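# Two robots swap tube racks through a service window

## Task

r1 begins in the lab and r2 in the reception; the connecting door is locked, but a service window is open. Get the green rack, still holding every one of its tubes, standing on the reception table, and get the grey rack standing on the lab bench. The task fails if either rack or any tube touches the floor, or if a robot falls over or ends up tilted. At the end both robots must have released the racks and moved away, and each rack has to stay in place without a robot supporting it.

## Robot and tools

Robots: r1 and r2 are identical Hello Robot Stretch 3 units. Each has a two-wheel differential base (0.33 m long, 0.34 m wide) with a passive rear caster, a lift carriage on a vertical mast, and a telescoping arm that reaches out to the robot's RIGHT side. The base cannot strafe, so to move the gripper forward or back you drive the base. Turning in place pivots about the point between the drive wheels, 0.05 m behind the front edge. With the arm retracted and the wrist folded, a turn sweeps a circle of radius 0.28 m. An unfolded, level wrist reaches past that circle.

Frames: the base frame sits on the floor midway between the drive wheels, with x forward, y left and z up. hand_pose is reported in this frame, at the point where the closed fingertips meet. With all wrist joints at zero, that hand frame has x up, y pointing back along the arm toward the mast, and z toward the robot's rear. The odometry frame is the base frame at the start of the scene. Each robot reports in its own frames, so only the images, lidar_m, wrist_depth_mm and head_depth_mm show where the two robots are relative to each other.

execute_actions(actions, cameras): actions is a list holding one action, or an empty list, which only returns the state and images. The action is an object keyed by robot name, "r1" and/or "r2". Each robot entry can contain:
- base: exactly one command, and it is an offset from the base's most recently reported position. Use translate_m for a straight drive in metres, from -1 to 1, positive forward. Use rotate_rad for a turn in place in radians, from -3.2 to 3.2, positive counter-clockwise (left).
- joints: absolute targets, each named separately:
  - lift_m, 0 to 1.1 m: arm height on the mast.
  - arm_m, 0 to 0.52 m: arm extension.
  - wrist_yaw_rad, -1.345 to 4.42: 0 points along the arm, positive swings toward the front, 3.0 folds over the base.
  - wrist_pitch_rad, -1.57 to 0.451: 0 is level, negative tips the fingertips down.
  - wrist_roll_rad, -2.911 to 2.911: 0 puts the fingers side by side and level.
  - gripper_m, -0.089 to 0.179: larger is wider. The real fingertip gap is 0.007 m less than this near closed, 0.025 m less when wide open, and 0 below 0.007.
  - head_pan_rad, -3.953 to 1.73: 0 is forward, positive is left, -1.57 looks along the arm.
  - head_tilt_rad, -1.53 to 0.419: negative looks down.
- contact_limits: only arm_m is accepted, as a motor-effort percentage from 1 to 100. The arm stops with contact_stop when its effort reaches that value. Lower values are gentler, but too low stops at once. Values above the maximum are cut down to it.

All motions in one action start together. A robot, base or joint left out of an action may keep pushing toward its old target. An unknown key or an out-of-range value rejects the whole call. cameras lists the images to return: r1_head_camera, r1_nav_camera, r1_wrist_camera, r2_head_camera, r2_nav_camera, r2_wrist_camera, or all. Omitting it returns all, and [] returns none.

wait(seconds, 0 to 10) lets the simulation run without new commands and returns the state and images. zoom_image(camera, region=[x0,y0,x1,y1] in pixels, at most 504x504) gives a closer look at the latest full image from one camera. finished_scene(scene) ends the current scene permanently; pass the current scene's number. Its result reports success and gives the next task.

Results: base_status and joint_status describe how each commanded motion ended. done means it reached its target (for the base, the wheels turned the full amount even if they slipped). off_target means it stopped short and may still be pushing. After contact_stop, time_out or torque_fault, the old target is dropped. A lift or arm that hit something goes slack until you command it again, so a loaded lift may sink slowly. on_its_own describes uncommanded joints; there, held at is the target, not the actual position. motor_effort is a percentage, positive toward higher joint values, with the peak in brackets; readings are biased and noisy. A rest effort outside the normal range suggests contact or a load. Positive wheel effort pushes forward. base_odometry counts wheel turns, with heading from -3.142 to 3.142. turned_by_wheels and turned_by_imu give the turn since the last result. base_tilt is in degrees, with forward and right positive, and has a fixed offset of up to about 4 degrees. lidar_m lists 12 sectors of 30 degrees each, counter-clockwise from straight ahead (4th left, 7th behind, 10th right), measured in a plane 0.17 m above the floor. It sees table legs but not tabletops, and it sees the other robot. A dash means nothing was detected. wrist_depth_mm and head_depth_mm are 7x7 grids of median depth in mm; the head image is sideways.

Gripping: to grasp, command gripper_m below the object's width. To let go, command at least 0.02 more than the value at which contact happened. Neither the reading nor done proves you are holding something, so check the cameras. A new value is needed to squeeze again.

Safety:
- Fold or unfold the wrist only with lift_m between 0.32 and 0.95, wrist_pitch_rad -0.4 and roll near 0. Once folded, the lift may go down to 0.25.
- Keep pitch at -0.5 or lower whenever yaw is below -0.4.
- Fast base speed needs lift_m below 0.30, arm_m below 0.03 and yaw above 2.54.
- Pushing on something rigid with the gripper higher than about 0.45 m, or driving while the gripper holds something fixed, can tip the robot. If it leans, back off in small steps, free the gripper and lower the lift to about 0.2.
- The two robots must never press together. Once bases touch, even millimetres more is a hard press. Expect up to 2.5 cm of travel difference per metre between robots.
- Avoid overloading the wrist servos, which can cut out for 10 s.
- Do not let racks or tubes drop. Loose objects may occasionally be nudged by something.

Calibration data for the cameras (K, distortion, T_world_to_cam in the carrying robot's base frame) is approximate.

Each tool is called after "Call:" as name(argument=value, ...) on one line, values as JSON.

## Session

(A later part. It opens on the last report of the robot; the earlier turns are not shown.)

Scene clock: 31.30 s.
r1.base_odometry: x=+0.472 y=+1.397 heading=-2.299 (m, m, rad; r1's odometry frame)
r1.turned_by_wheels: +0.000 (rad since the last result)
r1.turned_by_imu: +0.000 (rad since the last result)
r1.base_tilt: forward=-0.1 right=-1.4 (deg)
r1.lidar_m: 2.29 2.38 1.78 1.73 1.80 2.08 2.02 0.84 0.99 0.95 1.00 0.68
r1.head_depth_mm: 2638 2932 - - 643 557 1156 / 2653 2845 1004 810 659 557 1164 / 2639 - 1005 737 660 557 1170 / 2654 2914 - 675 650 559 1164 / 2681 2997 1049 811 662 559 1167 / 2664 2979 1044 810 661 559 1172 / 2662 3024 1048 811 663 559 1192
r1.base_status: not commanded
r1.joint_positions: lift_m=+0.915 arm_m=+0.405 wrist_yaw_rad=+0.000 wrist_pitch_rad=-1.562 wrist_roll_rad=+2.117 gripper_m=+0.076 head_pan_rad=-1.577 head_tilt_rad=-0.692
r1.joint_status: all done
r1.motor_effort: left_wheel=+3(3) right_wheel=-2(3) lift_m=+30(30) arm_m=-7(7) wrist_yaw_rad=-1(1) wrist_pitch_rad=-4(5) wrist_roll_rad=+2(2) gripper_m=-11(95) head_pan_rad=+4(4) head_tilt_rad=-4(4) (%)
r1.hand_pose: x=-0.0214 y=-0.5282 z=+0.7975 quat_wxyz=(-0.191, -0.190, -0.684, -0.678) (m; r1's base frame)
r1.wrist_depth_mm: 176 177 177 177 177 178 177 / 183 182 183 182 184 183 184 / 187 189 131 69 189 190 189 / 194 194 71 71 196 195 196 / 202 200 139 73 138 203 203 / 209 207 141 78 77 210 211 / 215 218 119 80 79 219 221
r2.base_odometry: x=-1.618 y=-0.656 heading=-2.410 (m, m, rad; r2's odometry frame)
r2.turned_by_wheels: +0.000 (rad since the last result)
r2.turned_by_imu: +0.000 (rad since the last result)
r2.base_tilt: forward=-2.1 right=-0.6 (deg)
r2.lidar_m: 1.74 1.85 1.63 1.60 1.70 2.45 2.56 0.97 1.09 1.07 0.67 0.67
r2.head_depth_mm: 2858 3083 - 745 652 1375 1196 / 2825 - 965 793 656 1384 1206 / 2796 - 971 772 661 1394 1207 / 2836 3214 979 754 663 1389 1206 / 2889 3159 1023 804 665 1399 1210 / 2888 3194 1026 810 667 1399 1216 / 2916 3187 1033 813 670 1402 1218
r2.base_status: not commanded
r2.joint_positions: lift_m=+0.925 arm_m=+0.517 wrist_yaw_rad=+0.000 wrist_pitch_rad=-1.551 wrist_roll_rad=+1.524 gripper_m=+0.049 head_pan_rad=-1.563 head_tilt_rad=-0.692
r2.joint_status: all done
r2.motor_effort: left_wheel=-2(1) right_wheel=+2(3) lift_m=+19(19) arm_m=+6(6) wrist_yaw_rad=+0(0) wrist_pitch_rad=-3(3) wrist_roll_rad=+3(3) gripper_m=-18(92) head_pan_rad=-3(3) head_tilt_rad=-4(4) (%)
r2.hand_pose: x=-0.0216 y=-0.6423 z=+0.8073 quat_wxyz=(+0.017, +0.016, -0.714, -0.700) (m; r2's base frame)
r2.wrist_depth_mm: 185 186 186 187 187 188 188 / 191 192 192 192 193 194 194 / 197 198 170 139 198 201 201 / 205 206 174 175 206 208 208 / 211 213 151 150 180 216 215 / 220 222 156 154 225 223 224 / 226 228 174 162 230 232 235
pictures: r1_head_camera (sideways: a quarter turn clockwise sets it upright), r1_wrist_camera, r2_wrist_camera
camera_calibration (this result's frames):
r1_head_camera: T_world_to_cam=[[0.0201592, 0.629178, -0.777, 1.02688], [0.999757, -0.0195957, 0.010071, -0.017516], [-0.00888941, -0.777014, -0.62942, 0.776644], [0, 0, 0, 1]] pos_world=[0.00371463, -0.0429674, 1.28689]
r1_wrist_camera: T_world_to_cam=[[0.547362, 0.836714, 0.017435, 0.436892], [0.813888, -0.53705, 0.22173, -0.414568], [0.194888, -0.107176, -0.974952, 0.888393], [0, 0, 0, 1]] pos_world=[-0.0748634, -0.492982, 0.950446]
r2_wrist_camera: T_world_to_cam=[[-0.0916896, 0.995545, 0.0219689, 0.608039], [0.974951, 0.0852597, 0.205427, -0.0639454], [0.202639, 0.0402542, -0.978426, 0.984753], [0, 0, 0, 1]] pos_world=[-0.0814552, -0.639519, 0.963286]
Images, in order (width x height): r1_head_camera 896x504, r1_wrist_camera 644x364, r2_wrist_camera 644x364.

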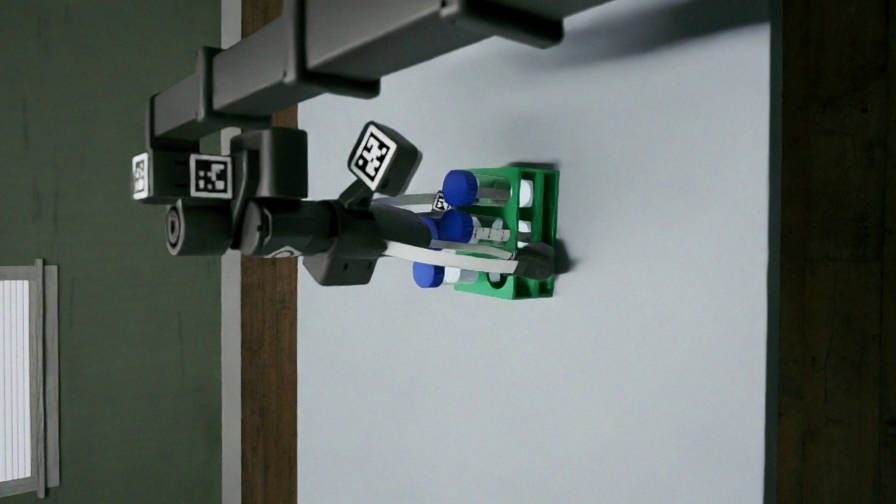

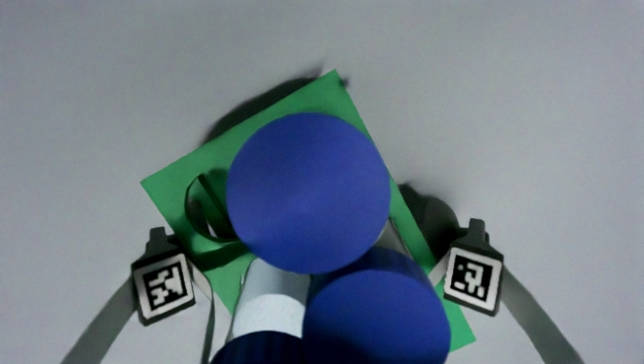

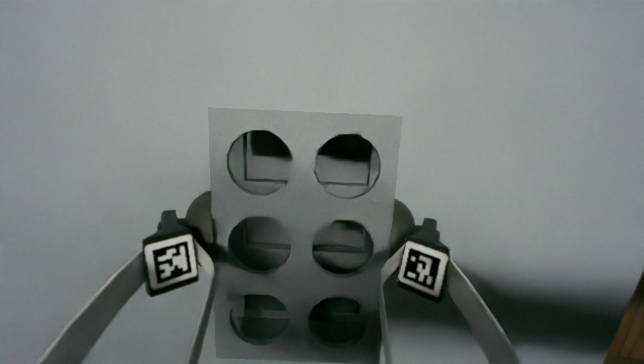

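Call:
execute_actions(actions=[{"r1":{"joints":{"gripper_m":0.058}},"r2":{"joints":{"lift_m":1.0}}}], cameras=[])

Call:
execute_actions(actions=[{"r1":{"joints":{"lift_m":0.94}},"r2":{"base":{"translate_m":-0.3},"joints":{"lift_m":1.1,"arm_m":0.3}}}], cameras=["r1_head_camera","r1_wrist_camera"])

Scene clock: 33.03 s.
r1.base_odometry: x=+0.472 y=+1.397 heading=-2.299 (m, m, rad; r1's odometry frame)
r1.turned_by_wheels: +0.000 (rad since the last result)
r1.turned_by_imu: +0.000 (rad since the last result)
r1.base_tilt: forward=-0.1 right=-1.4 (deg)
r1.lidar_m: 2.29 2.37 1.77 1.73 1.80 2.08 2.02 0.84 0.98 0.95 1.00 0.67
r1.head_depth_mm: 2657 2932 - - 643 556 1158 / 2664 2859 1000 809 660 559 1159 / 2672 - 1003 737 659 558 1164 / 2639 2968 - 673 660 558 1168 / 2638 3038 1048 811 662 559 1164 / 2645 3002 1043 813 662 559 1171 / 2664 3041 1049 811 661 558 1190
r1.base_status: not commanded
r1.joint_positions: lift_m=+0.915 arm_m=+0.405 wrist_yaw_rad=+0.000 wrist_pitch_rad=-1.562 wrist_roll_rad=+2.117 gripper_m=+0.059 head_pan_rad=-1.577 head_tilt_rad=-0.692
r1.joint_status: all done
r1.motor_effort: left_wheel=+3(3) right_wheel=-3(3) lift_m=+30(30) arm_m=-7(7) wrist_yaw_rad=-2(2) wrist_pitch_rad=-3(4) wrist_roll_rad=+2(2) gripper_m=-17(81) head_pan_rad=+4(4) head_tilt_rad=-4(4) (%)
r1.hand_pose: x=-0.0214 y=-0.5282 z=+0.7975 quat_wxyz=(-0.191, -0.190, -0.684, -0.678) (m; r1's base frame)
r1.wrist_depth_mm: 176 177 177 178 178 178 177 / 182 182 183 182 183 184 184 / 188 188 131 69 190 190 190 / 195 193 72 71 194 196 197 / 202 200 106 73 138 203 204 / 210 208 141 78 77 210 213 / 217 219 119 80 79 218 220
r2.base_odometry: x=-1.618 y=-0.656 heading=-2.410 (m, m, rad; r2's odometry frame)
r2.turned_by_wheels: +0.000 (rad since the last result)
r2.turned_by_imu: +0.000 (rad since the last result)
r2.base_tilt: forward=-2.1 right=-0.5 (deg)
r2.lidar_m: 1.74 1.84 1.63 1.60 1.70 2.45 2.56 0.97 1.10 1.07 0.67 0.66
r2.head_depth_mm: - 3130 991 789 654 1373 1197 / 2960 3104 999 793 656 1379 1205 / - 3078 1006 776 658 1386 1205 / - - 1016 756 662 1386 1213 / 2872 3138 1020 805 665 1395 1218 / 2916 3139 1026 810 667 1400 1224 / 2912 3192 1033 815 671 1410 1222
r2.base_status: not commanded
r2.joint_positions: lift_m=+1.000 arm_m=+0.517 wrist_yaw_rad=+0.000 wrist_pitch_rad=-1.551 wrist_roll_rad=+1.524 gripper_m=+0.049 head_pan_rad=-1.563 head_tilt_rad=-0.692
r2.joint_status: all done
r2.motor_effort: left_wheel=-1(2) right_wheel=+2(2) lift_m=+28(32) arm_m=+6(6) wrist_yaw_rad=+0(0) wrist_pitch_rad=-3(3) wrist_roll_rad=+3(3) gripper_m=-18(18) head_pan_rad=-3(3) head_tilt_rad=-4(4) (%)
r2.hand_pose: x=-0.0216 y=-0.6423 z=+0.8818 quat_wxyz=(+0.017, +0.016, -0.714, -0.700) (m; r2's base frame)
r2.wrist_depth_mm: 254 254 255 255 256 257 258 / 263 262 263 265 265 266 266 / 270 271 170 139 273 274 279 / 279 280 174 174 281 284 - / 291 291 151 150 219 296 - / 302 302 156 154 308 307 - / 313 316 174 162 316 322 -
pictures: none
No camera images: the call's "cameras" was empty. Leave "cameras" out to get every camera's image.

Scene clock: 37.37 s.
r1.base_odometry: x=+0.472 y=+1.397 heading=-2.299 (m, m, rad; r1's odometry frame)
r1.turned_by_wheels: +0.000 (rad since the last result)
r1.turned_by_imu: -0.001 (rad since the last result)
r1.base_tilt: forward=+0.0 right=-1.4 (deg)
r1.lidar_m: 2.29 2.37 1.78 1.72 1.81 2.08 2.01 0.84 0.98 0.95 1.00 0.68
r1.head_depth_mm: 2648 2877 - 807 659 557 1161 / 2676 - 1042 808 661 558 1153 / 2617 - 1084 737 645 558 1163 / 2663 3002 - 663 647 559 1160 / 2660 3009 1043 810 661 558 1164 / 2630 2993 1046 811 661 560 1165 / 2691 3054 1047 810 663 559 1184
r1.base_status: not commanded
r1.joint_positions: lift_m=+0.940 arm_m=+0.405 wrist_yaw_rad=+0.000 wrist_pitch_rad=-1.562 wrist_roll_rad=+2.117 gripper_m=+0.059 head_pan_rad=-1.577 head_tilt_rad=-0.692
r1.joint_status: all done
r1.motor_effort: left_wheel=+3(3) right_wheel=-2(2) lift_m=+50(52) arm_m=-6(7) wrist_yaw_rad=-2(1) wrist_pitch_rad=-4(4) wrist_roll_rad=+2(2) gripper_m=-17(17) head_pan_rad=+4(4) head_tilt_rad=-3(4) (%)
r1.hand_pose: x=-0.0214 y=-0.5282 z=+0.8219 quat_wxyz=(-0.191, -0.190, -0.684, -0.678) (m; r1's base frame)
r1.wrist_depth_mm: 199 199 200 200 202 200 200 / 205 205 205 204 206 207 207 / 212 213 209 71 214 214 214 / 218 217 73 72 218 222 222 / 226 225 140 75 140 229 230 / 235 234 143 80 79 234 237 / 244 244 120 82 80 247 247
r2.base_odometry: x=-1.395 y=-0.455 heading=-2.410 (m, m, rad; r2's odometry frame)
r2.turned_by_wheels: +0.000 (rad since the last result)
r2.turned_by_imu: +0.000 (rad since the last result)
r2.base_tilt: forward=-2.2 right=-0.6 (deg)
r2.lidar_m: 2.04 2.14 1.65 1.62 1.70 2.27 2.26 0.71 1.08 1.05 1.12 0.90
r2.head_depth_mm: 2820 3076 998 790 652 1346 1198 / 2846 3052 1002 747 656 1353 1199 / - 3078 1008 490 658 1351 1208 / - - 1014 492 662 1366 1213 / 2856 3156 1022 760 664 1372 1211 / 2854 3152 1025 808 669 1379 1217 / 2879 3209 1034 815 671 1373 1223
r2.base_status: done
r2.joint_positions: lift_m=+1.099 arm_m=+0.300 wrist_yaw_rad=+0.000 wrist_pitch_rad=-1.552 wrist_roll_rad=+1.524 gripper_m=+0.049 head_pan_rad=-1.563 head_tilt_rad=-0.692
r2.joint_status: all done
r2.motor_effort: left_wheel=-1(5) right_wheel=+3(4) lift_m=+28(29) arm_m=-4(4) wrist_yaw_rad=-1(1) wrist_pitch_rad=-3(3) wrist_roll_rad=+3(3) gripper_m=-18(18) head_pan_rad=-3(3) head_tilt_rad=-4(4) (%)
r2.hand_pose: x=-0.0216 y=-0.4258 z=+0.9814 quat_wxyz=(+0.017, +0.016, -0.713, -0.700) (m; r2's base frame)
r2.wrist_depth_mm: 346 346 347 351 - - - / 359 357 358 360 - - - / 369 370 170 139 138 - - / 382 384 174 174 - - - / 396 400 151 150 - - - / 412 415 156 154 - - - / 427 429 174 161 - - -
pictures: r1_head_camera (sideways: a quarter turn clockwise sets it upright), r1_wrist_camera
camera_calibration (this result's frames):
r1_head_camera: T_world_to_cam=[[0.0201592, 0.629178, -0.777, 1.02687], [0.999757, -0.0195957, 0.010071, -0.017516], [-0.00888941, -0.777014, -0.62942, 0.776644], [0, 0, 0, 1]] pos_world=[0.00371463, -0.0429674, 1.28689]
r1_wrist_camera: T_world_to_cam=[[0.547281, 0.836765, 0.0175447, 0.436368], [0.81394, -0.537, 0.221659, -0.419859], [0.194898, -0.10703, -0.974966, 0.912234], [0, 0, 0, 1]] pos_world=[-0.0748692, -0.492965, 0.974807]
Images, in order (width x height): r1_head_camera 896x504, r1_wrist_camera 644x364.

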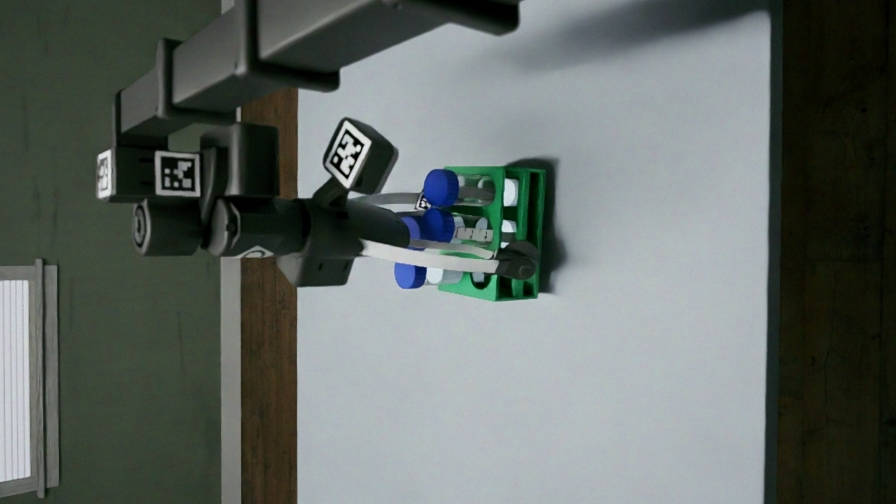

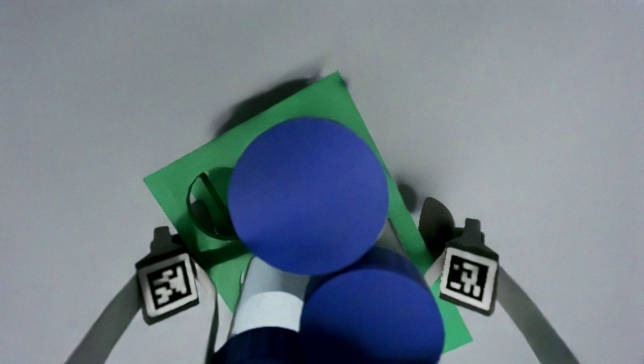

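Call:
execute_actions(actions=[{"r1":{"base":{"translate_m":1.0},"joints":{"lift_m":1.1,"arm_m":0.1,"head_pan_rad":-0.5,"head_tilt_rad":-0.4}},"r2":{"base":{"translate_m":-1.0},"joints":{"arm_m":0.08}}}], cameras=["r1_head_camera"])

Call:
execute_actions(actions=[{"r1":{"base":{"rotate_rad":-0.74}},"r2":{"base":{"translate_m":-0.15}}}], cameras=[])

Call:
execute_actions(actions=[{"r1":{"base":{"translate_m":0.66},"joints":{"head_pan_rad":-1.57,"head_tilt_rad":-0.7}},"r2":{"base":{"translate_m":-0.66}}}], cameras=[])

Call:
execute_actions(actions=[{"r1":{"base":{"translate_m":0.3}},"r2":{"base":{"rotate_rad":-1.6},"joints":{"head_pan_rad":-0.9}}}], cameras=["r2_head_camera"])

Scene clock: 49.27 s.
r1.base_odometry: x=-0.194 y=+0.651 heading=-2.299 (m, m, rad; r1's odometry frame)
r1.turned_by_wheels: +0.000 (rad since the last result)
r1.turned_by_imu: -0.002 (rad since the last result)
r1.base_tilt: forward=+0.0 right=-1.3 (deg)
r1.lidar_m: 1.29 1.35 1.74 1.70 1.77 2.48 1.81 0.49 0.52 3.04 1.79 1.34
r1.head_depth_mm: 1478 1582 1713 1918 2075 1697 1393 / - - 1766 1782 1982 1723 1400 / - - - 1630 1840 1701 1383 / - - - 1499 1711 1719 1393 / - - - 1408 1581 1662 1390 / - - 3368 1393 1499 1620 1401 / 1092 1148 1230 1317 1409 1537 1389
r1.base_status: done
r1.joint_positions: lift_m=+1.100 arm_m=+0.100 wrist_yaw_rad=+0.000 wrist_pitch_rad=-1.562 wrist_roll_rad=+2.117 gripper_m=+0.059 head_pan_rad=-0.507 head_tilt_rad=-0.408
r1.joint_status: all done
r1.motor_effort: left_wheel=+3(8) right_wheel=-1(5) lift_m=+50(52) arm_m=-7(8) wrist_yaw_rad=-1(0) wrist_pitch_rad=-4(4) wrist_roll_rad=+2(2) gripper_m=-16(16) head_pan_rad=+4(53) head_tilt_rad=+2(21) (%)
r1.hand_pose: x=-0.0214 y=-0.2232 z=+0.9819 quat_wxyz=(-0.191, -0.190, -0.684, -0.678) (m; r1's base frame)
r1.wrist_depth_mm: - - - - - - - / - - - - - - - / - - - 71 - - - / - - 73 72 - - - / - - 140 75 140 - - / - - 143 80 78 - - / - - 120 82 80 - -
r2.base_odometry: x=-0.651 y=+0.212 heading=-2.410 (m, m, rad; r2's odometry frame)
r2.turned_by_wheels: +0.000 (rad since the last result)
r2.turned_by_imu: -0.003 (rad since the last result)
r2.base_tilt: forward=-2.1 right=-0.6 (deg)
r2.lidar_m: 1.83 2.24 1.71 1.67 1.66 1.29 1.27 1.34 1.94 3.05 0.51 0.52
r2.head_depth_mm: - - 2649 1840 1618 1315 1153 / - - - 1889 1622 324 1143 / - - - - - 348 1143 / 2789 3106 - - 1634 323 333 / 2805 3102 2683 1935 1644 358 1172 / 2801 3069 2555 1939 1574 1399 1218 / 2798 3117 1079 1893 1574 1414 1221
r2.base_status: done
r2.joint_positions: lift_m=+1.099 arm_m=+0.080 wrist_yaw_rad=+0.000 wrist_pitch_rad=-1.552 wrist_roll_rad=+1.524 gripper_m=+0.049 head_pan_rad=-1.563 head_tilt_rad=-0.692
r2.joint_status: all done
r2.motor_effort: left_wheel=-2(6) right_wheel=+3(2) lift_m=+28(28) arm_m=-5(5) wrist_yaw_rad=-1(1) wrist_pitch_rad=-3(3) wrist_roll_rad=+3(3) gripper_m=-18(18) head_pan_rad=-4(3) head_tilt_rad=-4(4) (%)
r2.hand_pose: x=-0.0216 y=-0.2058 z=+0.9814 quat_wxyz=(+0.017, +0.016, -0.713, -0.700) (m; r2's base frame)
r2.wrist_depth_mm: - - - - - - - / - - - - - - - / - - 170 139 139 - - / - - 174 174 - - - / - - 152 150 - - - / - - 156 154 - - - / - - 174 162 - - -
pictures: r1_head_camera (sideways: a quarter turn clockwise sets it upright)
camera_calibration (this result's frames):
r1_head_camera: T_world_to_cam=[[-0.330408, 0.202245, -0.921915, 1.21799], [0.494432, 0.869112, 0.0134603, -0.0188504], [0.80397, -0.451377, -0.387158, 0.456475], [0, 0, 0, 1]] pos_world=[0.0447626, -0.0239075, 1.29987]
Images, in order (width x height): r1_head_camera 896x504.

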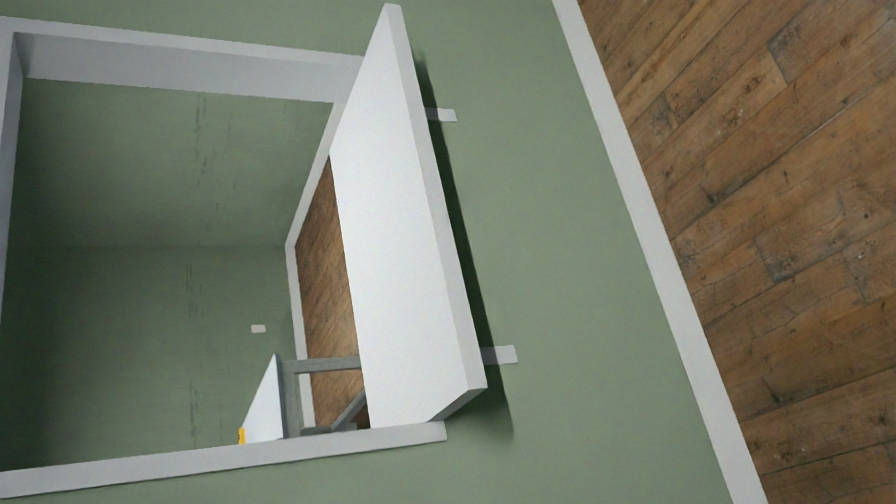

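Scene clock: 52.43 s.
r1.base_odometry: x=-0.194 y=+0.651 heading=-3.039 (m, m, rad; r1's odometry frame)
r1.turned_by_wheels: -0.740 (rad since the last result)
r1.turned_by_imu: -0.748 (rad since the last result)
r1.base_tilt: forward=-0.1 right=-1.4 (deg)
r1.lidar_m: 1.44 1.29 1.30 1.55 1.69 1.70 2.07 3.01 1.75 0.49 1.04 2.31
r1.head_depth_mm: 2570 2722 2924 3071 2225 1707 1381 / 2636 2847 3039 3167 2237 1705 1379 / 2711 2964 3170 3178 2225 1720 1391 / 2811 3018 3305 3178 2229 1712 1402 / 2596 2771 2889 2936 2259 1729 1385 / 2151 2247 2377 2493 2212 1727 1385 / 1836 1907 1996 2079 2096 1713 1398
r1.base_status: done
r1.joint_positions: lift_m=+1.100 arm_m=+0.100 wrist_yaw_rad=+0.000 wrist_pitch_rad=-1.562 wrist_roll_rad=+2.117 gripper_m=+0.059 head_pan_rad=-0.507 head_tilt_rad=-0.408
r1.joint_status: not commanded
r1.motor_effort: left_wheel=+3(7) right_wheel=-3(6) lift_m=+50(50) arm_m=-7(7) wrist_yaw_rad=-1(0) wrist_pitch_rad=-4(4) wrist_roll_rad=+2(2) gripper_m=-16(16) head_pan_rad=+5(5) head_tilt_rad=+3(3) (%)
r1.hand_pose: x=-0.0214 y=-0.2232 z=+0.9819 quat_wxyz=(-0.191, -0.190, -0.684, -0.678) (m; r1's base frame)
r1.wrist_depth_mm: - - - - - - - / - - - - - - - / - - - 71 - - - / - - 73 72 - - - / 401 489 140 75 139 - - / 413 407 143 79 79 - - / 430 - 120 82 80 - -
r2.base_odometry: x=-0.539 y=+0.313 heading=-2.410 (m, m, rad; r2's odometry frame)
r2.turned_by_wheels: +0.000 (rad since the last result)
r2.turned_by_imu: -0.001 (rad since the last result)
r2.base_tilt: forward=-2.1 right=-0.6 (deg)
r2.lidar_m: 1.98 2.26 1.71 1.67 1.47 1.14 1.12 1.19 1.71 3.03 1.11 0.62
r2.head_depth_mm: - - 2675 1844 1609 1316 1158 / - - - 1886 1615 323 1143 / - - - - - 348 1139 / 2779 3099 - - 1640 323 332 / 2749 3103 2705 1947 1640 358 1165 / 2826 3088 2553 2007 1644 1402 1224 / 2796 3086 2557 2016 1577 1408 1224
r2.base_status: done
r2.joint_positions: lift_m=+1.099 arm_m=+0.080 wrist_yaw_rad=+0.000 wrist_pitch_rad=-1.552 wrist_roll_rad=+1.524 gripper_m=+0.049 head_pan_rad=-1.563 head_tilt_rad=-0.692
r2.joint_status: not commanded
r2.motor_effort: left_wheel=-1(6) right_wheel=+2(4) lift_m=+28(28) arm_m=-4(4) wrist_yaw_rad=+1(0) wrist_pitch_rad=-3(3) wrist_roll_rad=+3(3) gripper_m=-18(18) head_pan_rad=-3(3) head_tilt_rad=-4(4) (%)
r2.hand_pose: x=-0.0216 y=-0.2058 z=+0.9814 quat_wxyz=(+0.017, +0.016, -0.713, -0.700) (m; r2's base frame)
r2.wrist_depth_mm: - - - - - - - / - - - - - - - / - - 170 139 138 - - / - - 173 175 - - - / - - 152 150 - - - / - - 155 155 - - - / - - 173 162 - - -
pictures: none
No camera images: the call's "cameras" was empty. Leave "cameras" out to get every camera's image.

Scene clock: 60.53 s.
r1.base_odometry: x=-0.850 y=+0.584 heading=-3.039 (m, m, rad; r1's odometry frame)
r1.turned_by_wheels: +0.000 (rad since the last result)
r1.turned_by_imu: -0.001 (rad since the last result)
r1.base_tilt: forward=-0.1 right=-1.4 (deg)
r1.lidar_m: 0.88 0.79 0.80 0.96 1.81 2.13 2.59 0.86 1.02 1.04 2.63 1.41
r1.head_depth_mm: - - 1070 - 1596 1328 1183 / - - - 1280 1486 314 1139 / - - - - - 307 1157 / 2979 3252 - 1884 303 - 1161 / 2823 3077 2632 1996 1552 321 1164 / 2612 2863 2588 2005 1629 1378 1184 / 2419 2681 2550 1998 1625 1377 1194
r1.base_status: done
r1.joint_positions: lift_m=+1.100 arm_m=+0.100 wrist_yaw_rad=+0.000 wrist_pitch_rad=-1.562 wrist_roll_rad=+2.117 gripper_m=+0.059 head_pan_rad=-1.563 head_tilt_rad=-0.691
r1.joint_status: all done
r1.motor_effort: left_wheel=+3(8) right_wheel=-2(4) lift_m=+50(50) arm_m=-7(7) wrist_yaw_rad=-1(2) wrist_pitch_rad=-4(4) wrist_roll_rad=+2(2) gripper_m=-16(16) head_pan_rad=-5(55) head_tilt_rad=-4(22) (%)
r1.hand_pose: x=-0.0214 y=-0.2232 z=+0.9819 quat_wxyz=(-0.191, -0.190, -0.684, -0.678) (m; r1's base frame)
r1.wrist_depth_mm: - - - - - - - / - - - - - - - / - - - 71 - - - / - - 73 72 - - - / - - 140 75 140 - - / - - 143 80 79 - - / - - 120 82 80 - -
r2.base_odometry: x=-0.048 y=+0.753 heading=-2.410 (m, m, rad; r2's odometry frame)
r2.turned_by_wheels: +0.000 (rad since the last result)
r2.turned_by_imu: -0.002 (rad since the last result)
r2.base_tilt: forward=-2.1 right=-0.6 (deg)
r2.lidar_m: 2.62 2.32 1.78 1.38 0.61 0.47 0.46 0.49 0.71 2.44 3.19 1.22
r2.head_depth_mm: - - 1041 1805 1580 1319 1158 / - - - 1911 1624 324 1143 / - - - - - 349 1148 / 2717 3017 - - 1649 323 332 / 2736 3053 2692 1936 1638 358 1166 / 2743 3043 2531 2015 1646 1403 1217 / 2771 3054 2553 2010 1655 1411 1222
r2.base_status: done
r2.joint_positions: lift_m=+1.099 arm_m=+0.080 wrist_yaw_rad=+0.000 wrist_pitch_rad=-1.552 wrist_roll_rad=+1.524 gripper_m=+0.049 head_pan_rad=-1.563 head_tilt_rad=-0.692
r2.joint_status: not commanded
r2.motor_effort: left_wheel=-1(6) right_wheel=+2(3) lift_m=+28(28) arm_m=-4(5) wrist_yaw_rad=-1(1) wrist_pitch_rad=-3(3) wrist_roll_rad=+3(3) gripper_m=-18(18) head_pan_rad=-3(3) head_tilt_rad=-4(4) (%)
r2.hand_pose: x=-0.0216 y=-0.2058 z=+0.9814 quat_wxyz=(+0.017, +0.016, -0.713, -0.700) (m; r2's base frame)
r2.wrist_depth_mm: - - - - - 992 868 / - - - - - - - / - - 170 138 139 - - / - - 174 174 - - - / - - 152 150 - - - / - - 156 154 - - - / - - 173 162 - - -
pictures: none
No camera images: the call's "cameras" was empty. Leave "cameras" out to get every camera's image.

Scene clock: 64.87 s.
r1.base_odometry: x=-1.149 y=+0.553 heading=-3.039 (m, m, rad; r1's odometry frame)
r1.turned_by_wheels: +0.000 (rad since the last result)
r1.turned_by_imu: -0.001 (rad since the last result)
r1.base_tilt: forward=+0.0 right=-1.3 (deg)
r1.lidar_m: 0.63 0.57 0.57 0.69 1.27 2.33 2.82 1.11 1.14 2.71 2.44 1.01
r1.head_depth_mm: - - 2566 - 1601 1337 1189 / - - - 1914 1662 313 1139 / - - - - - 306 1167 / 2748 3113 - 1899 302 - 1163 / 2627 2888 2660 1986 1549 320 1162 / 2409 2698 2593 1993 1641 1370 1190 / 2231 2445 2554 1988 1639 1374 1195
r1.base_status: done
r1.joint_positions: lift_m=+1.100 arm_m=+0.100 wrist_yaw_rad=+0.000 wrist_pitch_rad=-1.562 wrist_roll_rad=+2.117 gripper_m=+0.059 head_pan_rad=-1.563 head_tilt_rad=-0.691
r1.joint_status: not commanded
r1.motor_effort: left_wheel=+3(8) right_wheel=-2(2) lift_m=+50(50) arm_m=-7(7) wrist_yaw_rad=-1(2) wrist_pitch_rad=-4(4) wrist_roll_rad=+2(2) gripper_m=-16(16) head_pan_rad=-5(5) head_tilt_rad=-3(4) (%)
r1.hand_pose: x=-0.0214 y=-0.2232 z=+0.9819 quat_wxyz=(-0.191, -0.190, -0.684, -0.678) (m; r1's base frame)
r1.wrist_depth_mm: - - - - - - - / - - - - - - 992 / - - - 71 - - 945 / - - 73 73 - - 918 / - - 140 75 140 - 879 / - - 143 79 79 - 829 / - - 120 82 80 - 790
r2.base_odometry: x=-0.048 y=+0.753 heading=+2.273 (m, m, rad; r2's odometry frame)
r2.turned_by_wheels: -1.600 (rad since the last result)
r2.turned_by_imu: -1.632 (rad since the last result)
r2.base_tilt: forward=-2.1 right=-0.6 (deg)
r2.lidar_m: 2.06 3.14 1.22 1.25 2.39 1.78 1.50 0.64 0.48 0.46 0.49 0.68
r2.head_depth_mm: 398 439 494 560 642 735 305 / 1267 2944 534 606 710 847 1060 / - 3405 944 744 666 972 1155 / - 3447 947 749 620 1094 1211 / - 3450 954 752 622 1311 1213 / 3627 3557 960 757 642 1392 1218 / 3257 3386 971 760 1463 1406 1224
r2.base_status: done
r2.joint_positions: lift_m=+1.099 arm_m=+0.080 wrist_yaw_rad=+0.000 wrist_pitch_rad=-1.552 wrist_roll_rad=+1.524 gripper_m=+0.049 head_pan_rad=-0.907 head_tilt_rad=-0.692
r2.joint_status: all done
r2.motor_effort: left_wheel=+3(7) right_wheel=-3(6) lift_m=+28(28) arm_m=-4(5) wrist_yaw_rad=+0(1) wrist_pitch_rad=-3(3) wrist_roll_rad=+3(3) gripper_m=-18(18) head_pan_rad=+4(43) head_tilt_rad=-4(4) (%)
r2.hand_pose: x=-0.0216 y=-0.2058 z=+0.9814 quat_wxyz=(+0.017, +0.016, -0.713, -0.700) (m; r2's base frame)
r2.wrist_depth_mm: 290 410 761 - - - - / 299 425 847 - - - - / 307 447 170 139 138 - - / 316 465 174 175 - - - / 325 449 152 150 - - - / 339 519 156 154 - - - / 327 403 174 161 - - -
pictures: r2_head_camera (sideways: a quarter turn clockwise sets it upright)
camera_calibration (this result's frames):
r2_head_camera: T_world_to_cam=[[-0.36996, 0.536687, -0.758351, 1.00911], [0.801349, 0.597351, 0.0318112, -0.050172], [0.470075, -0.595935, -0.651069, 0.799849], [0, 0, 0, 1]] pos_world=[0.0375467, -0.0349486, 1.28761]
Images, in order (width x height): r2_head_camera 896x504.

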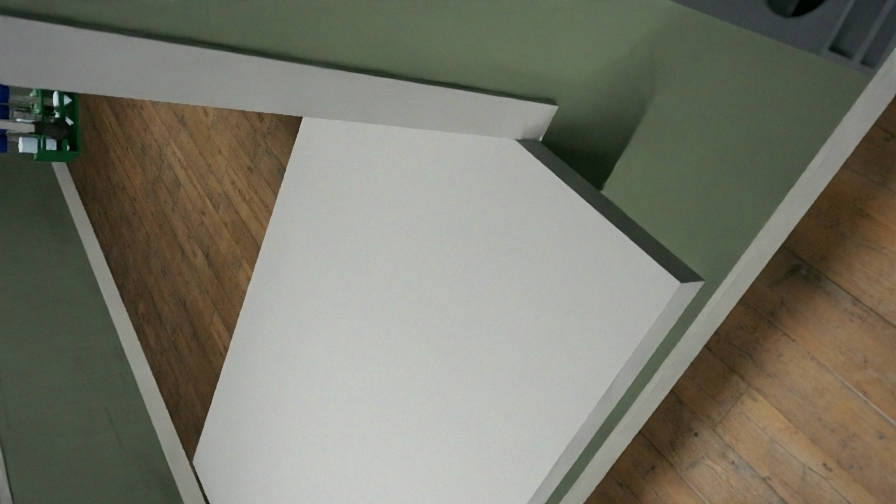

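Call:
execute_actions(actions=[{"r1":{"base":{"translate_m":0.15}},"r2":{"base":{"translate_m":0.15},"joints":{"head_pan_rad":-1.57}}}], cameras=[])

Call:
execute_actions(actions=[{"r1":{"base":{"rotate_rad":2.27}},"r2":{"base":{"translate_m":0.29}}}], cameras=[])

Call:
execute_actions(actions=[{"r1":{"base":{"translate_m":-0.1},"joints":{"arm_m":0.3,"lift_m":0.99}},"r2":{"joints":{"arm_m":0.41,"lift_m":0.99}}}], cameras=["r1_nav_camera","r2_nav_camera"])

Scene clock: 68.60 s.
r1.base_odometry: x=-1.298 y=+0.537 heading=-3.039 (m, m, rad; r1's odometry frame)
r1.turned_by_wheels: +0.000 (rad since the last result)
r1.turned_by_imu: -0.001 (rad since the last result)
r1.base_tilt: forward=-0.1 right=-1.4 (deg)
r1.lidar_m: 0.50 0.45 0.46 0.55 1.05 2.43 2.95 1.25 1.23 2.60 2.34 0.81
r1.head_depth_mm: - - 2564 - 1603 1346 1175 / - - - 1937 1660 314 1136 / - - - - - 307 1155 / 2653 2963 - 1918 302 - 1160 / 2498 2809 2632 2016 1559 320 1165 / 2307 2556 2594 2007 1624 1377 1185 / 2145 2387 2493 2010 1639 1385 1187
r1.base_status: done
r1.joint_positions: lift_m=+1.100 arm_m=+0.100 wrist_yaw_rad=+0.000 wrist_pitch_rad=-1.562 wrist_roll_rad=+2.117 gripper_m=+0.059 head_pan_rad=-1.563 head_tilt_rad=-0.691
r1.joint_status: not commanded
r1.motor_effort: left_wheel=+3(9) right_wheel=-2(1) lift_m=+50(50) arm_m=-7(7) wrist_yaw_rad=-1(1) wrist_pitch_rad=-4(4) wrist_roll_rad=+1(2) gripper_m=-16(16) head_pan_rad=-5(5) head_tilt_rad=-4(4) (%)
r1.hand_pose: x=-0.0214 y=-0.2232 z=+0.9819 quat_wxyz=(-0.191, -0.190, -0.684, -0.678) (m; r1's base frame)
r1.wrist_depth_mm: - - - - - - 895 / - - - - - - 860 / - - - 71 - - 814 / - - 73 72 - - 773 / - - 140 75 140 - 726 / - - 143 79 79 881 707 / - - 120 82 80 969 430
r2.base_odometry: x=-0.145 y=+0.868 heading=+2.273 (m, m, rad; r2's odometry frame)
r2.turned_by_wheels: +0.000 (rad since the last result)
r2.turned_by_imu: +0.000 (rad since the last result)
r2.base_tilt: forward=-2.1 right=-0.5 (deg)
r2.lidar_m: 2.09 2.98 1.41 1.19 2.60 1.93 1.56 0.64 0.48 0.47 0.49 0.69
r2.head_depth_mm: - - 471 597 680 768 1117 / - - - - 645 324 1121 / - - - - - 349 1145 / 382 429 - - 644 323 332 / 380 422 469 691 638 358 1070 / 386 3134 2553 758 624 532 1115 / 2482 3184 1100 761 627 534 1114
r2.base_status: done
r2.joint_positions: lift_m=+1.099 arm_m=+0.080 wrist_yaw_rad=+0.000 wrist_pitch_rad=-1.552 wrist_roll_rad=+1.524 gripper_m=+0.049 head_pan_rad=-1.563 head_tilt_rad=-0.692
r2.joint_status: all done
r2.motor_effort: left_wheel=+4(8) right_wheel=-3(4) lift_m=+28(28) arm_m=-4(5) wrist_yaw_rad=-1(0) wrist_pitch_rad=-3(3) wrist_roll_rad=+3(3) gripper_m=-18(18) head_pan_rad=-3(41) head_tilt_rad=-4(4) (%)
r2.hand_pose: x=-0.0216 y=-0.2058 z=+0.9814 quat_wxyz=(+0.017, +0.016, -0.713, -0.700) (m; r2's base frame)
r2.wrist_depth_mm: 296 414 789 - - - - / 302 431 857 - - - - / 313 450 169 138 139 - - / 321 475 173 174 - - - / 338 369 152 150 - - - / 370 380 157 155 - - - / 387 392 174 161 - - -
pictures: none
No camera images: the call's "cameras" was empty. Leave "cameras" out to get every camera's image.

Scene clock: 73.17 s.
r1.base_odometry: x=-1.298 y=+0.537 heading=-0.769 (m, m, rad; r1's odometry frame)
r1.turned_by_wheels: +2.270 (rad since the last result)
r1.turned_by_imu: +2.293 (rad since the last result)
r1.base_tilt: forward=+0.0 right=-1.3 (deg)
r1.lidar_m: 1.60 2.50 1.24 1.22 1.23 2.43 1.89 0.65 0.47 0.45 0.47 0.63
r1.head_depth_mm: - - 2575 - 608 510 1091 / - - - 733 634 314 1087 / - - - - - 307 485 / 2647 3430 - 722 302 - 1093 / 2532 3371 2460 756 588 320 481 / - 3072 2391 760 621 525 480 / 698 823 2572 760 620 522 480
r1.base_status: done
r1.joint_positions: lift_m=+1.100 arm_m=+0.100 wrist_yaw_rad=+0.000 wrist_pitch_rad=-1.562 wrist_roll_rad=+2.117 gripper_m=+0.059 head_pan_rad=-1.563 head_tilt_rad=-0.691
r1.joint_status: not commanded
r1.motor_effort: left_wheel=-3(6) right_wheel=+3(8) lift_m=+50(50) arm_m=-7(7) wrist_yaw_rad=-1(1) wrist_pitch_rad=-3(3) wrist_roll_rad=+2(2) gripper_m=-16(16) head_pan_rad=-5(4) head_tilt_rad=-4(3) (%)
r1.hand_pose: x=-0.0214 y=-0.2232 z=+0.9819 quat_wxyz=(-0.191, -0.190, -0.684, -0.678) (m; r1's base frame)
r1.wrist_depth_mm: 318 318 - - - - - / 329 328 332 - - - - / 338 338 335 71 - - - / 350 350 73 72 - - - / 360 362 140 75 140 - - / 374 374 143 79 79 - - / 390 393 120 82 80 - -
r2.base_odometry: x=-0.332 y=+1.089 heading=+2.273 (m, m, rad; r2's odometry frame)
r2.turned_by_wheels: +0.000 (rad since the last result)
r2.turned_by_imu: +0.000 (rad since the last result)
r2.base_tilt: forward=-2.1 right=-0.6 (deg)
r2.lidar_m: 2.14 2.69 1.27 1.17 2.99 2.21 1.59 0.66 0.49 0.48 0.50 0.70
r2.head_depth_mm: - - 2571 697 611 501 1117 / - - - - 613 324 1118 / - - - - - 348 1142 / 2389 3442 - - 621 323 332 / 2419 3468 2703 733 621 358 1093 / 2421 2357 1262 760 625 532 1135 / 761 771 2568 762 627 533 1139
r2.base_status: done
r2.joint_positions: lift_m=+1.099 arm_m=+0.080 wrist_yaw_rad=+0.000 wrist_pitch_rad=-1.552 wrist_roll_rad=+1.524 gripper_m=+0.049 head_pan_rad=-1.563 head_tilt_rad=-0.692
r2.joint_status: not commanded
r2.motor_effort: left_wheel=+3(6) right_wheel=-3(2) lift_m=+28(28) arm_m=-5(5) wrist_yaw_rad=+0(1) wrist_pitch_rad=-3(3) wrist_roll_rad=+3(3) gripper_m=-18(18) head_pan_rad=-3(3) head_tilt_rad=-4(4) (%)
r2.hand_pose: x=-0.0216 y=-0.2058 z=+0.9814 quat_wxyz=(+0.017, +0.016, -0.713, -0.700) (m; r2's base frame)
r2.wrist_depth_mm: 315 316 315 - - - - / 328 326 328 - - - - / 338 338 170 138 139 - - / 345 348 174 175 - - - / 362 362 152 150 - - - / 376 379 156 154 - - - / 389 392 174 162 - - -
pictures: none
No camera images: the call's "cameras" was empty. Leave "cameras" out to get every camera's image.

Scene clock: 76.80 s.
r1.base_odometry: x=-1.370 y=+0.607 heading=-0.769 (m, m, rad; r1's odometry frame)
r1.turned_by_wheels: +0.000 (rad since the last result)
r1.turned_by_imu: -0.001 (rad since the last result)
r1.base_tilt: forward=-0.1 right=-1.3 (deg)
r1.lidar_m: 1.60 2.60 1.27 1.21 3.23 2.32 1.90 0.65 0.48 0.46 0.47 0.64
r1.head_depth_mm: - - 2460 755 616 520 1103 / - - 2567 732 617 522 1092 / - - - 493 547 522 1090 / 2497 3495 - 545 575 522 1081 / 2534 3417 2563 756 604 522 486 / 2831 3284 2435 757 619 524 484 / - 3396 2381 760 620 524 482
r1.base_status: done
r1.joint_positions: lift_m=+0.990 arm_m=+0.300 wrist_yaw_rad=+0.000 wrist_pitch_rad=-1.562 wrist_roll_rad=+2.118 gripper_m=+0.059 head_pan_rad=-1.563 head_tilt_rad=-0.691
r1.joint_status: all done
r1.motor_effort: left_wheel=-2(7) right_wheel=+4(5) lift_m=+33(44) arm_m=+8(10) wrist_yaw_rad=-1(1) wrist_pitch_rad=-3(4) wrist_roll_rad=+1(2) gripper_m=-16(17) head_pan_rad=-5(6) head_tilt_rad=-4(5) (%)
r1.hand_pose: x=-0.0214 y=-0.4223 z=+0.8724 quat_wxyz=(-0.191, -0.190, -0.684, -0.678) (m; r1's base frame)
r1.wrist_depth_mm: 215 214 215 215 216 216 996 / 221 222 222 221 223 224 - / 228 229 225 71 231 230 231 / 236 234 103 72 237 240 240 / 244 245 140 75 139 246 246 / 254 253 143 79 79 254 257 / 263 265 120 82 80 265 265
r2.base_odometry: x=-0.332 y=+1.089 heading=+2.273 (m, m, rad; r2's odometry frame)
r2.turned_by_wheels: +0.000 (rad since the last result)
r2.turned_by_imu: -0.001 (rad since the last result)
r2.base_tilt: forward=-2.1 right=-0.6 (deg)
r2.lidar_m: 2.13 2.69 1.27 1.18 2.99 2.21 1.59 0.65 0.49 0.48 0.50 0.70
r2.head_depth_mm: - - 2382 698 611 522 1116 / - 3380 2464 740 613 524 1120 / - - 908 670 616 526 1126 / 2711 - 912 666 617 528 1123 / 2417 3475 2529 730 622 530 1130 / 2412 3172 2475 758 625 531 1133 / - 3209 1321 762 626 533 1139
r2.base_status: not commanded
r2.joint_positions: lift_m=+0.990 arm_m=+0.410 wrist_yaw_rad=+0.000 wrist_pitch_rad=-1.552 wrist_roll_rad=+1.525 gripper_m=+0.049 head_pan_rad=-1.563 head_tilt_rad=-0.692
r2.joint_status: all done
r2.motor_effort: left_wheel=+3(3) right_wheel=-3(3) lift_m=+19(27) arm_m=+6(9) wrist_yaw_rad=+0(0) wrist_pitch_rad=-3(3) wrist_roll_rad=+2(3) gripper_m=-18(19) head_pan_rad=-3(4) head_tilt_rad=-4(4) (%)
r2.hand_pose: x=-0.0215 y=-0.5350 z=+0.8722 quat_wxyz=(+0.016, +0.016, -0.713, -0.701) (m; r2's base frame)
r2.wrist_depth_mm: 213 214 215 215 216 217 217 / 221 222 223 223 223 224 225 / 228 231 170 139 230 231 233 / 236 237 173 174 238 241 240 / 245 246 151 150 197 249 250 / 255 257 156 155 259 258 258 / 263 266 174 162 267 270 272
pictures: r1_nav_camera (sideways: a quarter turn counterclockwise sets it upright), r2_nav_camera (sideways: a quarter turn counterclockwise sets it upright)
camera_calibration (this result's frames):
r1_nav_camera: T_world_to_cam=[[-0.00992391, -0.662291, 0.749181, -0.93147], [-0.999938, 0.0103695, -0.0040787, 0.0580057], [-0.00506733, -0.749175, -0.662352, 0.822974], [0, 0, 0, 1]] pos_world=[0.0529286, -0.000953372, 1.24318]
r2_nav_camera: T_world_to_cam=[[-0.0541145, -0.623285, 0.78012, -0.969046], [-0.997287, -0.00530188, -0.0734148, 0.145827], [0.0498945, -0.781977, -0.621308, 0.761963], [0, 0, 0, 1]] pos_world=[0.0549744, -0.00738179, 1.24009]
Images, in order (width x height): r1_nav_camera 672x504, r2_nav_camera 672x504.

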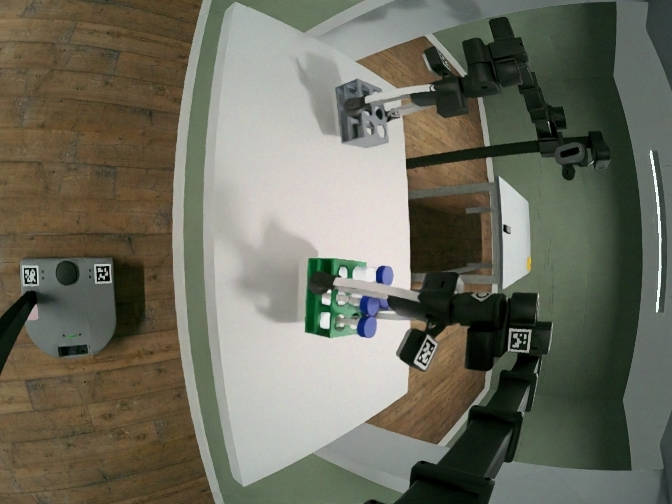

